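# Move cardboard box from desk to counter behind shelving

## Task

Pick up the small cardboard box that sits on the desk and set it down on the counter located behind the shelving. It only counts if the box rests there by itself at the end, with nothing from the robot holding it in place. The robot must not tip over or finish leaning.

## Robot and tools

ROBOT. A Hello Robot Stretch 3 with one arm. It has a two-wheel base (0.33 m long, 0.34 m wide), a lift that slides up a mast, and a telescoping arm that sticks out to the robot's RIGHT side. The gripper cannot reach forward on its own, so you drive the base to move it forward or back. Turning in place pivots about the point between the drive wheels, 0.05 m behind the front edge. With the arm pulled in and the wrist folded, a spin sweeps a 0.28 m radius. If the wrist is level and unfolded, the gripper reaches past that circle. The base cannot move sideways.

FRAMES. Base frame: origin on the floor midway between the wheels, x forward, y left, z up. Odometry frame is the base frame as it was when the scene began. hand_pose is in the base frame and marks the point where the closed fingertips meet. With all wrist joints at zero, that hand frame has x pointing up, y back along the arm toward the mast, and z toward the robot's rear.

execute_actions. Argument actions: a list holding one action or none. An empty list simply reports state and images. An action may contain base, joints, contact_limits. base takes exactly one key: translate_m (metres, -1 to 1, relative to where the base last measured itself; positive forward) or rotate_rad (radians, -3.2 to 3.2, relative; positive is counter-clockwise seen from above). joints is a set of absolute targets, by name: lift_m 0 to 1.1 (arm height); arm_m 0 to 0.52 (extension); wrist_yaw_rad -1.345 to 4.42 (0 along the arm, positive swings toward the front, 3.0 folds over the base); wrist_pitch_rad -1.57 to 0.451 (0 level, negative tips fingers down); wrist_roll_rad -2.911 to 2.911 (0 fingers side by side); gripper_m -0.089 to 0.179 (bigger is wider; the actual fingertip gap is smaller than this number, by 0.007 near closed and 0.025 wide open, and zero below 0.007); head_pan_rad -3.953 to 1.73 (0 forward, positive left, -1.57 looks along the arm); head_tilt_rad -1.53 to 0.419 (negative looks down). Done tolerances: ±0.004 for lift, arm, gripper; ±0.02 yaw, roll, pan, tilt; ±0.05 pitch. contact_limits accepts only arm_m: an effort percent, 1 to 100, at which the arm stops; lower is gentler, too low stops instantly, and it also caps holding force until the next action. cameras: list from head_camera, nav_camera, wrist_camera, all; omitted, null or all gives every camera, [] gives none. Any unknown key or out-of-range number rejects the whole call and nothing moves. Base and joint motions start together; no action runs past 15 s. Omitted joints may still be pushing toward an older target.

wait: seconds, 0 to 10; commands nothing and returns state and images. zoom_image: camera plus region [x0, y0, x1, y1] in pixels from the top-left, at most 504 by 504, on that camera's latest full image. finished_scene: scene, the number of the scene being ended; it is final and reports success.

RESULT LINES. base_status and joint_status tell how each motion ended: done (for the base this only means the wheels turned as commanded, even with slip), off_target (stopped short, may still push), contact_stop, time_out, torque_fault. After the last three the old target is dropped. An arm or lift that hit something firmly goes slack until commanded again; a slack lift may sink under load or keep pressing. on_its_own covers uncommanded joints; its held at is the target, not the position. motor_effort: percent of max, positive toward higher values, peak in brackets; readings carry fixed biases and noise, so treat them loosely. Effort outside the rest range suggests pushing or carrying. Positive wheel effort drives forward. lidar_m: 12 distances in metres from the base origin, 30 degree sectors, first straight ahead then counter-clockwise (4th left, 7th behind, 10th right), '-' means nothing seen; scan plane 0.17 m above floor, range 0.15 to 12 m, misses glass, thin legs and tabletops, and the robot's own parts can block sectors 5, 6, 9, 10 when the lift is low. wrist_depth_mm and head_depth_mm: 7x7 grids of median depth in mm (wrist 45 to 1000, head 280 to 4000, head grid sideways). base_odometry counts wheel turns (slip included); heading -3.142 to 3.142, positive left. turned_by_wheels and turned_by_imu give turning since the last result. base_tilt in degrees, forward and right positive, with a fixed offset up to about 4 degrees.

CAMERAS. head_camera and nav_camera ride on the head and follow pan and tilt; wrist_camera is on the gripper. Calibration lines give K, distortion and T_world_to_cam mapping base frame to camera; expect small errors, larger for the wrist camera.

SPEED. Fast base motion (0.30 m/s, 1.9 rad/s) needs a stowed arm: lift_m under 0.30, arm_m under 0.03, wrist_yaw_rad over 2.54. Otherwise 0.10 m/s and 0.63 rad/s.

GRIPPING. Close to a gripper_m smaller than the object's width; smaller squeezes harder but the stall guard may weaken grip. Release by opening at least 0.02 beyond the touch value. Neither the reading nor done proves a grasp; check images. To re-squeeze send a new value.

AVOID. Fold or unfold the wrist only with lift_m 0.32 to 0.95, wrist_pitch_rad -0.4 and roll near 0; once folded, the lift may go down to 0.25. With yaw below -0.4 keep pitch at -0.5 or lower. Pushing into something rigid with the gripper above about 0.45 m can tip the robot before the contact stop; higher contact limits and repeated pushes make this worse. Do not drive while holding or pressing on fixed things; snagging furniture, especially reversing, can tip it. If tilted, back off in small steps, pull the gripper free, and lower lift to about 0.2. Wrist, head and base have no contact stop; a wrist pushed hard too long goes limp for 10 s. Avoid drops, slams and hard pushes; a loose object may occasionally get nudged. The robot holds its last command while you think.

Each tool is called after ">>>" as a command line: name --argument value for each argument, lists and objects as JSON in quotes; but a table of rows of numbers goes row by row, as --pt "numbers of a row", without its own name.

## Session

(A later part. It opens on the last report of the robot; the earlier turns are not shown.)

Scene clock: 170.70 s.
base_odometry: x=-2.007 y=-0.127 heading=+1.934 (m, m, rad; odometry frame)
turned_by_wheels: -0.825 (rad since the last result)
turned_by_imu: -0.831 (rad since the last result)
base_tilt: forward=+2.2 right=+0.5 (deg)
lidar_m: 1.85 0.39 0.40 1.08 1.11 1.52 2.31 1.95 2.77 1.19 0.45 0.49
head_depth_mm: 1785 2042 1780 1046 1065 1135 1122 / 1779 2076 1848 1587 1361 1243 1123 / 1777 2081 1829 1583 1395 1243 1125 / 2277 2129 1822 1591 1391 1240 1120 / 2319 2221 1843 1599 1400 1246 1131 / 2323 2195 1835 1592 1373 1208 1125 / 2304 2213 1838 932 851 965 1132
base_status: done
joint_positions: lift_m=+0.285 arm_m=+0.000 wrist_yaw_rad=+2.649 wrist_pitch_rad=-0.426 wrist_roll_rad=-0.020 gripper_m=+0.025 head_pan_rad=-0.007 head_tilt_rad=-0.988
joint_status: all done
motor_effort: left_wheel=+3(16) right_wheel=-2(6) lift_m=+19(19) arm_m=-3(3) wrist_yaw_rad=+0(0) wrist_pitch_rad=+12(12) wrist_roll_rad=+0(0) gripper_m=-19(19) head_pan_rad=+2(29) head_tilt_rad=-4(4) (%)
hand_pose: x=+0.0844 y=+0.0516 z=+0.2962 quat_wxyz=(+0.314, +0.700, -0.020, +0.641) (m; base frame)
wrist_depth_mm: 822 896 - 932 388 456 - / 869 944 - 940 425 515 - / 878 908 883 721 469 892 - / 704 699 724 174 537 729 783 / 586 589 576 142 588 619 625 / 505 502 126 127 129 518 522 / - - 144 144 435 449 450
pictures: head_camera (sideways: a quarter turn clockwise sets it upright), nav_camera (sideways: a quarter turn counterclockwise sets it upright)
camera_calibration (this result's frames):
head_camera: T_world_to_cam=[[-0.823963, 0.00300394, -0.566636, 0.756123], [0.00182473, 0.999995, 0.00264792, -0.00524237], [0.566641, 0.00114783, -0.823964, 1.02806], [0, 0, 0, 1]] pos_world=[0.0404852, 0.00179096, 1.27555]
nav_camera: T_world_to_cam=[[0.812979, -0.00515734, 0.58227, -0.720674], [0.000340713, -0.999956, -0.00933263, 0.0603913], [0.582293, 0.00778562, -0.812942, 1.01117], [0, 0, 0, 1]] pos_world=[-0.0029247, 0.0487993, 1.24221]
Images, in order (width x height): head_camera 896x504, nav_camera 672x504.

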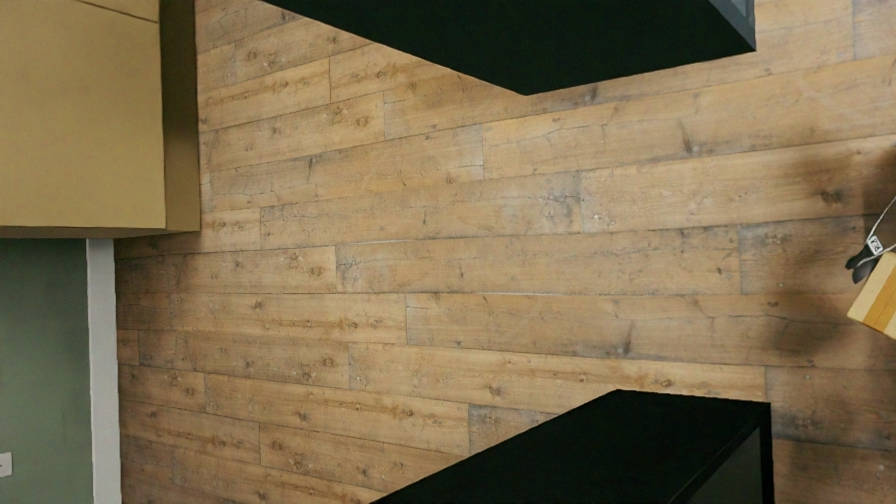

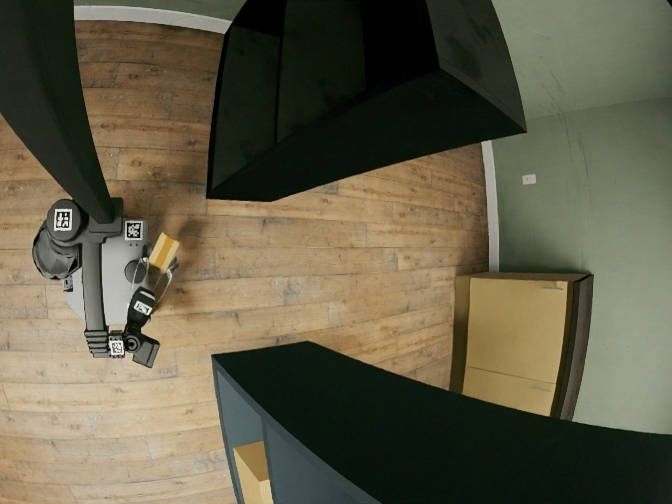

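>>> execute_actions --actions '[{"base": {"translate_m": 1.0}, "joints": {"head_pan_rad": -0.3, "head_tilt_rad": -0.6}}]'

Scene clock: 177.73 s.
base_odometry: x=-2.362 y=+0.808 heading=+1.935 (m, m, rad; odometry frame)
turned_by_wheels: +0.000 (rad since the last result)
turned_by_imu: +0.008 (rad since the last result)
base_tilt: forward=+2.3 right=+0.6 (deg)
lidar_m: 0.86 1.50 1.11 1.07 0.63 0.51 2.91 0.49 0.43 1.02 1.21 0.89
head_depth_mm: 1421 1530 1066 1149 1329 1501 1280 / 1363 1468 1021 1100 1254 1441 1285 / 1323 1433 1017 1053 1201 1417 1285 / 1296 1395 1023 1011 1143 1323 1283 / 1255 1365 1028 978 1129 1412 1287 / 1218 1322 1331 1586 1770 1535 1288 / 1188 1288 1406 1570 1727 1537 1296
base_status: done
joint_positions: lift_m=+0.285 arm_m=+0.000 wrist_yaw_rad=+2.649 wrist_pitch_rad=-0.426 wrist_roll_rad=-0.020 gripper_m=+0.025 head_pan_rad=-0.293 head_tilt_rad=-0.605
joint_status: all done
motor_effort: left_wheel=+2(15) right_wheel=-1(4) lift_m=+19(19) arm_m=-3(2) wrist_yaw_rad=+1(1) wrist_pitch_rad=+12(12) wrist_roll_rad=+0(0) gripper_m=-19(19) head_pan_rad=-4(20) head_tilt_rad=+1(18) (%)
hand_pose: x=+0.0844 y=+0.0516 z=+0.2962 quat_wxyz=(+0.314, +0.700, -0.020, +0.641) (m; base frame)
wrist_depth_mm: 811 910 - - - - - / 865 964 - - - - - / 878 919 919 944 - - - / 708 726 729 175 746 758 765 / 585 582 582 141 597 620 619 / 511 497 126 127 129 519 526 / - - 145 145 435 453 453
pictures: head_camera (sideways: a quarter turn clockwise sets it upright), nav_camera (sideways: a quarter turn counterclockwise sets it upright), wrist_camera
camera_calibration (this result's frames):
head_camera: T_world_to_cam=[[-0.529647, 0.156901, -0.833581, 1.10221], [0.283295, 0.959033, 0.000512393, -0.00417992], [0.799511, -0.235878, -0.552398, 0.673438], [0, 0, 0, 1]] pos_world=[0.046546, -0.0100807, 1.29079]
nav_camera: T_world_to_cam=[[0.513667, -0.15441, 0.843981, -1.05993], [-0.278965, -0.960283, -0.00590301, 0.057634], [0.811372, -0.232409, -0.536341, 0.650008], [0, 0, 0, 1]] pos_world=[0.0331284, 0.0427496, 1.24352]
wrist_camera: T_world_to_cam=[[0.870613, -0.489635, 0.0478559, -0.0626808], [-0.242389, -0.511558, -0.824352, 0.321183], [0.428113, 0.706092, -0.564051, 0.261477], [0, 0, 0, 1]] pos_world=[0.0204803, -0.0510135, 0.415254]
Images, in order (width x height): head_camera 896x504, nav_camera 672x504, wrist_camera 644x364.

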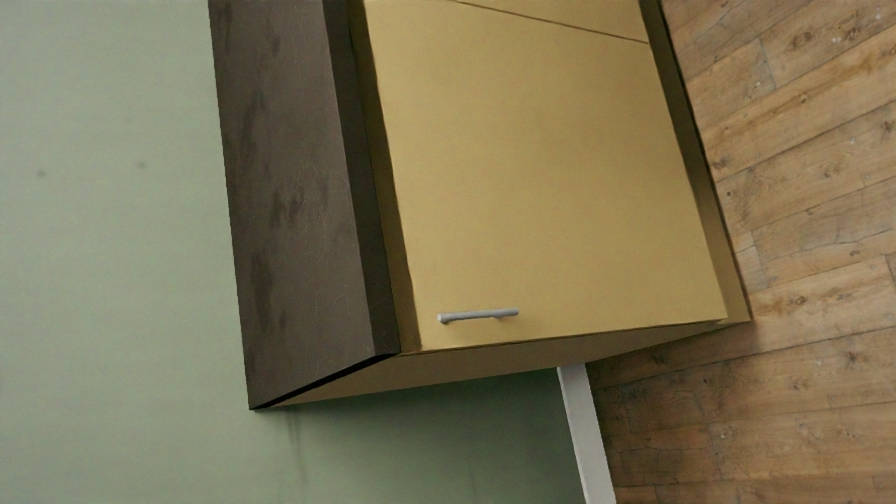

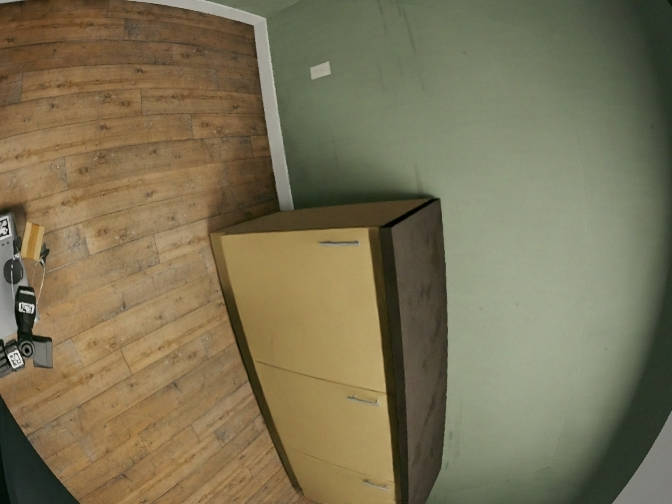

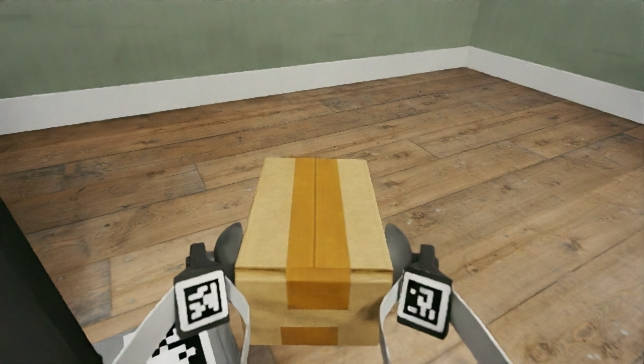

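>>> execute_actions --actions '[{"base": {"translate_m": 0.5}, "joints": {"lift_m": 0.965, "wrist_yaw_rad": 0.0, "arm_m": 0.25, "head_pan_rad": -0.9, "head_tilt_rad": -0.7}}]'

Scene clock: 205.17 s.
base_odometry: x=-2.540 y=+1.275 heading=+1.935 (m, m, rad; odometry frame)
turned_by_wheels: +0.000 (rad since the last result)
turned_by_imu: +0.004 (rad since the last result)
base_tilt: forward=+2.2 right=+0.5 (deg)
lidar_m: 0.49 0.98 1.11 1.07 1.11 0.97 1.05 0.83 1.07 1.36 0.51 0.38
head_depth_mm: 2013 1230 1034 1356 1649 1432 1221 / 1704 1241 872 981 1264 1426 1231 / 1503 1238 832 786 957 1221 1228 / 1320 1246 835 659 767 915 1153 / 1178 1205 837 631 639 739 877 / 1057 1120 843 630 535 620 716 / 973 1039 844 632 506 531 636
base_status: done
joint_positions: lift_m=+0.965 arm_m=+0.250 wrist_yaw_rad=+0.001 wrist_pitch_rad=-0.426 wrist_roll_rad=-0.020 gripper_m=+0.025 head_pan_rad=-0.893 head_tilt_rad=-0.692
joint_status: all done
motor_effort: left_wheel=+1(15) right_wheel=-1(4) lift_m=+28(31) arm_m=+3(6) wrist_yaw_rad=-2(3) wrist_pitch_rad=+12(12) wrist_roll_rad=+0(0) gripper_m=-20(19) head_pan_rad=-4(27) head_tilt_rad=-3(11) (%)
hand_pose: x=-0.0212 y=-0.6181 z=+0.9757 quat_wxyz=(+0.698, +0.151, -0.684, -0.148) (m; base frame)
wrist_depth_mm: 924 959 - - - - 921 / 566 682 - - - - - / 455 688 - - - - - / 475 688 - 175 - - 844 / 478 703 - 141 - - 855 / 484 682 126 127 129 - 858 / 481 661 - 145 - - 849
pictures: head_camera (sideways: a quarter turn clockwise sets it upright), nav_camera (sideways: a quarter turn counterclockwise sets it upright), wrist_camera
camera_calibration (this result's frames):
head_camera: T_world_to_cam=[[-0.392308, 0.482979, -0.782832, 1.03521], [0.775399, 0.631471, 0.00101174, -0.00783178], [0.494824, -0.60661, -0.622233, 0.766148], [0, 0, 0, 1]] pos_world=[0.0330874, -0.0302886, 1.28713]
nav_camera: T_world_to_cam=[[0.381127, -0.472645, 0.794575, -0.994704], [-0.772833, -0.634573, -0.00677101, 0.0617759], [0.507416, -0.611493, -0.607129, 0.743956], [0, 0, 0, 1]] pos_world=[0.0493559, 0.0239835, 1.24246]
wrist_camera: T_world_to_cam=[[-0.998682, 0.0185849, 0.0478505, -0.0567507], [-0.0289732, 0.565412, -0.824299, 1.18329], [-0.0423748, -0.824599, -0.564128, 0.20679], [0, 0, 0, 1]] pos_world=[-0.0136296, -0.497473, 1.09476]
Images, in order (width x height): head_camera 896x504, nav_camera 672x504, wrist_camera 644x364.

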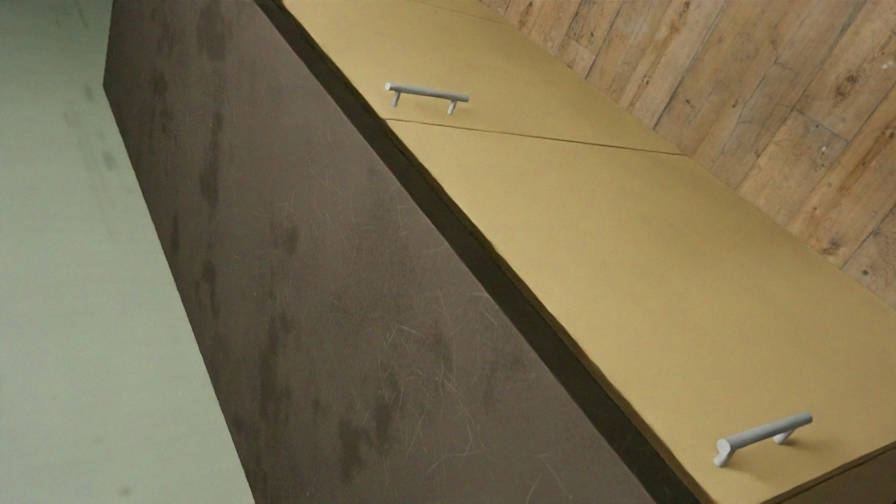

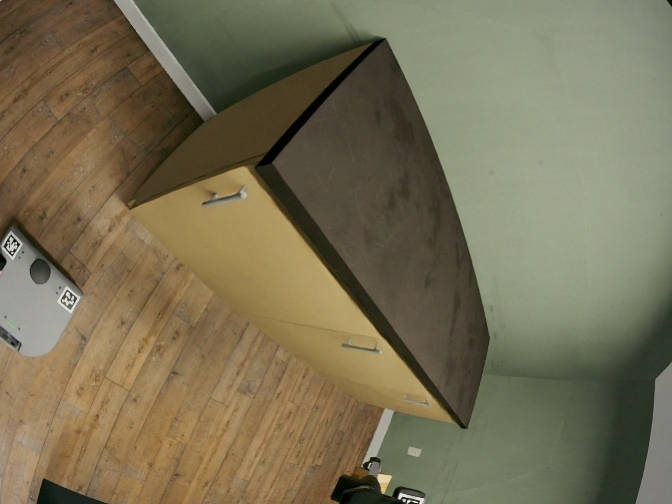

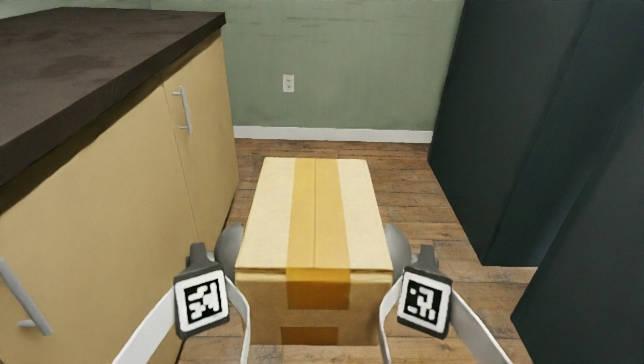

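>>> execute_actions --actions '[{"base": {"rotate_rad": 1.0}, "joints": {"lift_m": 0.948, "head_pan_rad": -1.4}}]' --cameras '["nav_camera", "wrist_camera"]'

Scene clock: 210.47 s.
base_odometry: x=-2.540 y=+1.275 heading=+2.935 (m, m, rad; odometry frame)
turned_by_wheels: +1.000 (rad since the last result)
turned_by_imu: +1.011 (rad since the last result)
base_tilt: forward=+2.4 right=+0.6 (deg)
lidar_m: 1.13 1.07 1.10 0.99 0.97 0.83 1.02 1.71 0.53 0.38 0.40 0.97
head_depth_mm: 998 1096 - 590 635 802 1158 / 953 1061 - 582 548 727 951 / 907 1014 874 625 532 659 840 / 873 967 835 629 517 603 785 / 839 929 837 649 658 930 1183 / 808 888 881 933 1232 1407 1236 / 776 856 948 1062 1207 1359 1242
base_status: done
joint_positions: lift_m=+0.948 arm_m=+0.250 wrist_yaw_rad=+0.000 wrist_pitch_rad=-0.426 wrist_roll_rad=-0.020 gripper_m=+0.025 head_pan_rad=-1.393 head_tilt_rad=-0.692
joint_status: all done
motor_effort: left_wheel=-2(10) right_wheel=+2(7) lift_m=+19(26) arm_m=+3(3) wrist_yaw_rad=-1(2) wrist_pitch_rad=+12(13) wrist_roll_rad=+0(0) gripper_m=-19(20) head_pan_rad=-3(26) head_tilt_rad=-3(3) (%)
hand_pose: x=-0.0214 y=-0.6181 z=+0.9591 quat_wxyz=(+0.698, +0.151, -0.684, -0.148) (m; base frame)
wrist_depth_mm: 395 443 495 581 700 819 - / 416 463 512 563 582 595 617 / 374 379 387 395 407 415 421 / 293 296 300 175 310 317 320 / 239 242 242 141 254 257 260 / 204 206 127 127 129 216 218 / 178 178 175 145 179 186 188
pictures: nav_camera (sideways: a quarter turn counterclockwise sets it upright), wrist_camera
camera_calibration (this result's frames):
nav_camera: T_world_to_cam=[[0.107932, -0.597504, 0.794569, -0.99303], [-0.982437, -0.186471, -0.0067711, 0.0630546], [0.15221, -0.779883, -0.607136, 0.746132], [0, 0, 0, 1]] pos_world=[0.0555588, 0.000315008, 1.24246]
wrist_camera: T_world_to_cam=[[-0.998667, 0.0193329, 0.0478545, -0.055669], [-0.0285498, 0.565495, -0.824257, 1.16968], [-0.0429968, -0.824525, -0.56419, 0.197543], [0, 0, 0, 1]] pos_world=[-0.0137069, -0.497496, 1.07824]
Images, in order (width x height): nav_camera 672x504, wrist_camera 644x364.

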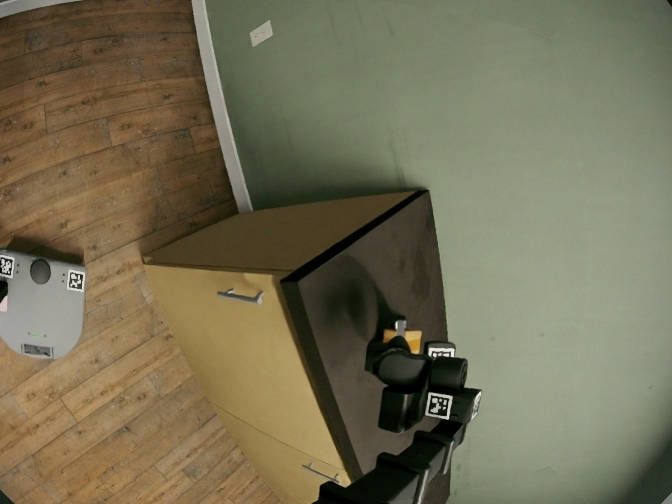

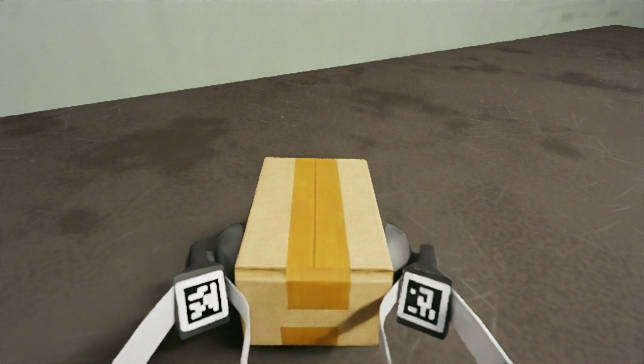

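>>> execute_actions --actions '[{"joints": {"lift_m": 0.922}}]' --cameras '["wrist_camera"]'

Scene clock: 213.73 s.
base_odometry: x=-2.540 y=+1.275 heading=+2.935 (m, m, rad; odometry frame)
turned_by_wheels: +0.000 (rad since the last result)
turned_by_imu: +0.001 (rad since the last result)
base_tilt: forward=+2.1 right=+0.6 (deg)
lidar_m: 1.13 1.07 1.10 0.99 0.97 0.83 1.02 1.70 0.53 0.38 0.40 0.97
head_depth_mm: 997 1096 - 581 635 804 1151 / 958 1050 942 - 548 723 955 / 911 1021 832 604 530 659 841 / 876 968 835 627 518 603 784 / 839 928 839 646 660 930 1182 / 807 889 883 933 1241 1410 1235 / 776 853 943 1061 1210 1366 1232
base_status: not commanded
joint_positions: lift_m=+0.922 arm_m=+0.250 wrist_yaw_rad=+0.000 wrist_pitch_rad=-0.425 wrist_roll_rad=-0.020 gripper_m=+0.025 head_pan_rad=-1.393 head_tilt_rad=-0.692
joint_status: all done
motor_effort: left_wheel=-3(3) right_wheel=+2(2) lift_m=+19(21) arm_m=+3(3) wrist_yaw_rad=-1(0) wrist_pitch_rad=+12(12) wrist_roll_rad=+1(0) gripper_m=-19(19) head_pan_rad=-3(3) head_tilt_rad=-3(3) (%)
hand_pose: x=-0.0214 y=-0.6183 z=+0.9334 quat_wxyz=(+0.698, +0.151, -0.684, -0.148) (m; base frame)
wrist_depth_mm: 399 444 494 584 685 795 - / 409 440 467 477 499 513 530 / 319 328 333 337 346 354 363 / 250 254 255 173 267 269 274 / 206 208 209 141 216 219 222 / 175 176 126 127 129 184 184 / 151 152 149 146 153 159 160
pictures: wrist_camera
camera_calibration (this result's frames):
wrist_camera: T_world_to_cam=[[-0.998667, 0.0193791, 0.0478362, -0.0543887], [-0.0285461, 0.564776, -0.82475, 1.14852], [-0.0429996, -0.825016, -0.56347, 0.181935], [0, 0, 0, 1]] pos_world=[-0.0137073, -0.497503, 1.05236]
Images, in order (width x height): wrist_camera 644x364.

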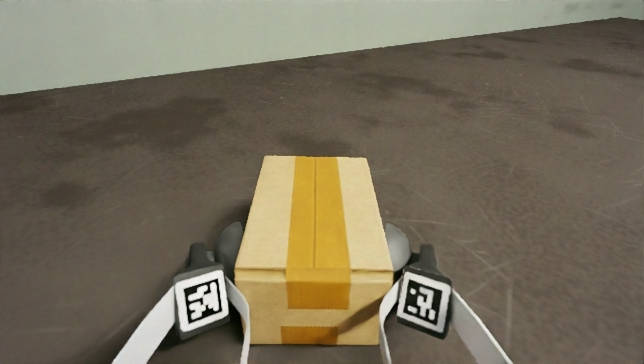

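The depth readings match the ones from when the box rested on the desk, so it's down. Releasing and backing off.

>>> execute_actions --actions '[{"joints": {"gripper_m": 0.115}}]' --cameras '["wrist_camera"]'

>>> execute_actions --actions '[{"joints": {"arm_m": 0.16, "lift_m": 0.95}}]' --cameras '["nav_camera", "wrist_camera"]'

Scene clock: 217.30 s.
base_odometry: x=-2.540 y=+1.275 heading=+2.935 (m, m, rad; odometry frame)
turned_by_wheels: +0.000 (rad since the last result)
turned_by_imu: +0.001 (rad since the last result)
base_tilt: forward=+2.3 right=+0.6 (deg)
lidar_m: 1.13 1.07 1.10 0.99 0.97 0.83 1.02 1.71 0.53 0.38 0.40 0.97
head_depth_mm: 1003 1093 - 582 635 804 1152 / 953 1052 942 - 546 725 951 / 909 1016 833 606 532 660 842 / 874 969 838 629 517 602 784 / 836 929 839 648 658 923 1184 / 808 892 883 936 1242 1407 1238 / 775 855 947 1064 1208 1366 1231
base_status: not commanded
joint_positions: lift_m=+0.922 arm_m=+0.250 wrist_yaw_rad=+0.000 wrist_pitch_rad=-0.423 wrist_roll_rad=-0.020 gripper_m=+0.115 head_pan_rad=-1.393 head_tilt_rad=-0.692
joint_status: all done
motor_effort: left_wheel=-3(3) right_wheel=+2(2) lift_m=+19(19) arm_m=+3(3) wrist_yaw_rad=+0(0) wrist_pitch_rad=+11(12) wrist_roll_rad=+0(0) gripper_m=+0(86) head_pan_rad=-3(3) head_tilt_rad=-3(4) (%)
hand_pose: x=-0.0214 y=-0.6185 z=+0.9338 quat_wxyz=(+0.698, +0.150, -0.684, -0.147) (m; base frame)
wrist_depth_mm: 393 438 503 589 684 808 - / 408 441 473 476 502 515 531 / 323 328 334 341 347 357 365 / 251 255 257 174 266 272 276 / 206 209 203 141 217 220 223 / 175 181 150 127 171 186 186 / 156 148 150 146 153 154 160
pictures: wrist_camera
camera_calibration (this result's frames):
wrist_camera: T_world_to_cam=[[-0.998667, 0.0194717, 0.0477987, -0.0543123], [-0.0285467, 0.563169, -0.825849, 1.14905], [-0.0429994, -0.826112, -0.561862, 0.179796], [0, 0, 0, 1]] pos_world=[-0.0137072, -0.49752, 1.05256]
Images, in order (width x height): wrist_camera 644x364.

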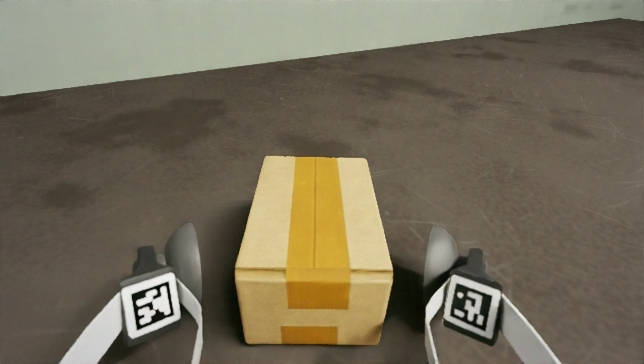

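Scene clock: 219.20 s.
base_odometry: x=-2.540 y=+1.275 heading=+2.935 (m, m, rad; odometry frame)
turned_by_wheels: +0.000 (rad since the last result)
turned_by_imu: +0.000 (rad since the last result)
base_tilt: forward=+2.2 right=+0.5 (deg)
lidar_m: 1.13 1.07 1.10 0.99 0.97 0.83 1.03 1.71 0.53 0.38 0.40 0.97
head_depth_mm: 996 1083 914 - 663 805 1151 / 954 1055 914 - 613 725 952 / 910 1019 832 607 532 660 842 / 876 972 836 628 517 603 784 / 840 926 841 649 659 932 1183 / 807 891 882 934 1245 1409 1230 / 779 852 950 1063 1213 1361 1240
base_status: not commanded
joint_positions: lift_m=+0.950 arm_m=+0.160 wrist_yaw_rad=+0.000 wrist_pitch_rad=-0.422 wrist_roll_rad=-0.020 gripper_m=+0.115 head_pan_rad=-1.393 head_tilt_rad=-0.692
joint_status: all done
motor_effort: left_wheel=-3(3) right_wheel=+2(2) lift_m=+28(30) arm_m=-3(0) wrist_yaw_rad=-1(1) wrist_pitch_rad=+10(11) wrist_roll_rad=+0(0) gripper_m=+1(1) head_pan_rad=-3(3) head_tilt_rad=-3(3) (%)
hand_pose: x=-0.0214 y=-0.5291 z=+0.9616 quat_wxyz=(+0.698, +0.150, -0.684, -0.147) (m; base frame)
wrist_depth_mm: 447 501 569 669 802 947 - / 465 511 563 586 596 622 639 / 384 391 398 403 421 426 434 / 300 304 309 225 320 322 329 / 245 250 251 232 259 262 264 / 209 215 212 214 216 220 222 / 185 177 184 185 187 183 201
pictures: nav_camera (sideways: a quarter turn counterclockwise sets it upright), wrist_camera
camera_calibration (this result's frames):
nav_camera: T_world_to_cam=[[0.107933, -0.597509, 0.794565, -0.993024], [-0.982437, -0.18647, -0.00677117, 0.0630547], [0.152209, -0.779879, -0.607142, 0.74614], [0, 0, 0, 1]] pos_world=[0.0555587, 0.000315412, 1.24246]
wrist_camera: T_world_to_cam=[[-0.998667, 0.019534, 0.0477724, -0.057323], [-0.0285465, 0.562082, -0.826589, 1.12181], [-0.0429986, -0.826851, -0.560775, 0.267816], [0, 0, 0, 1]] pos_world=[-0.0137072, -0.407985, 1.0802]
Images, in order (width x height): nav_camera 672x504, wrist_camera 644x364.

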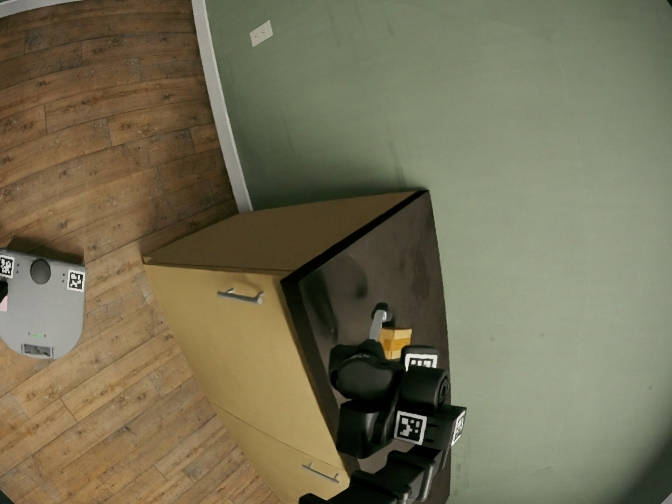

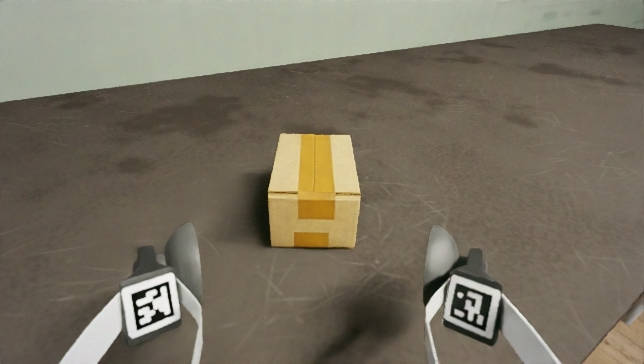

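The box is resting on the counter and the gripper is clear.

>>> finished_scene --scene 2

The scene is finished: the task was done.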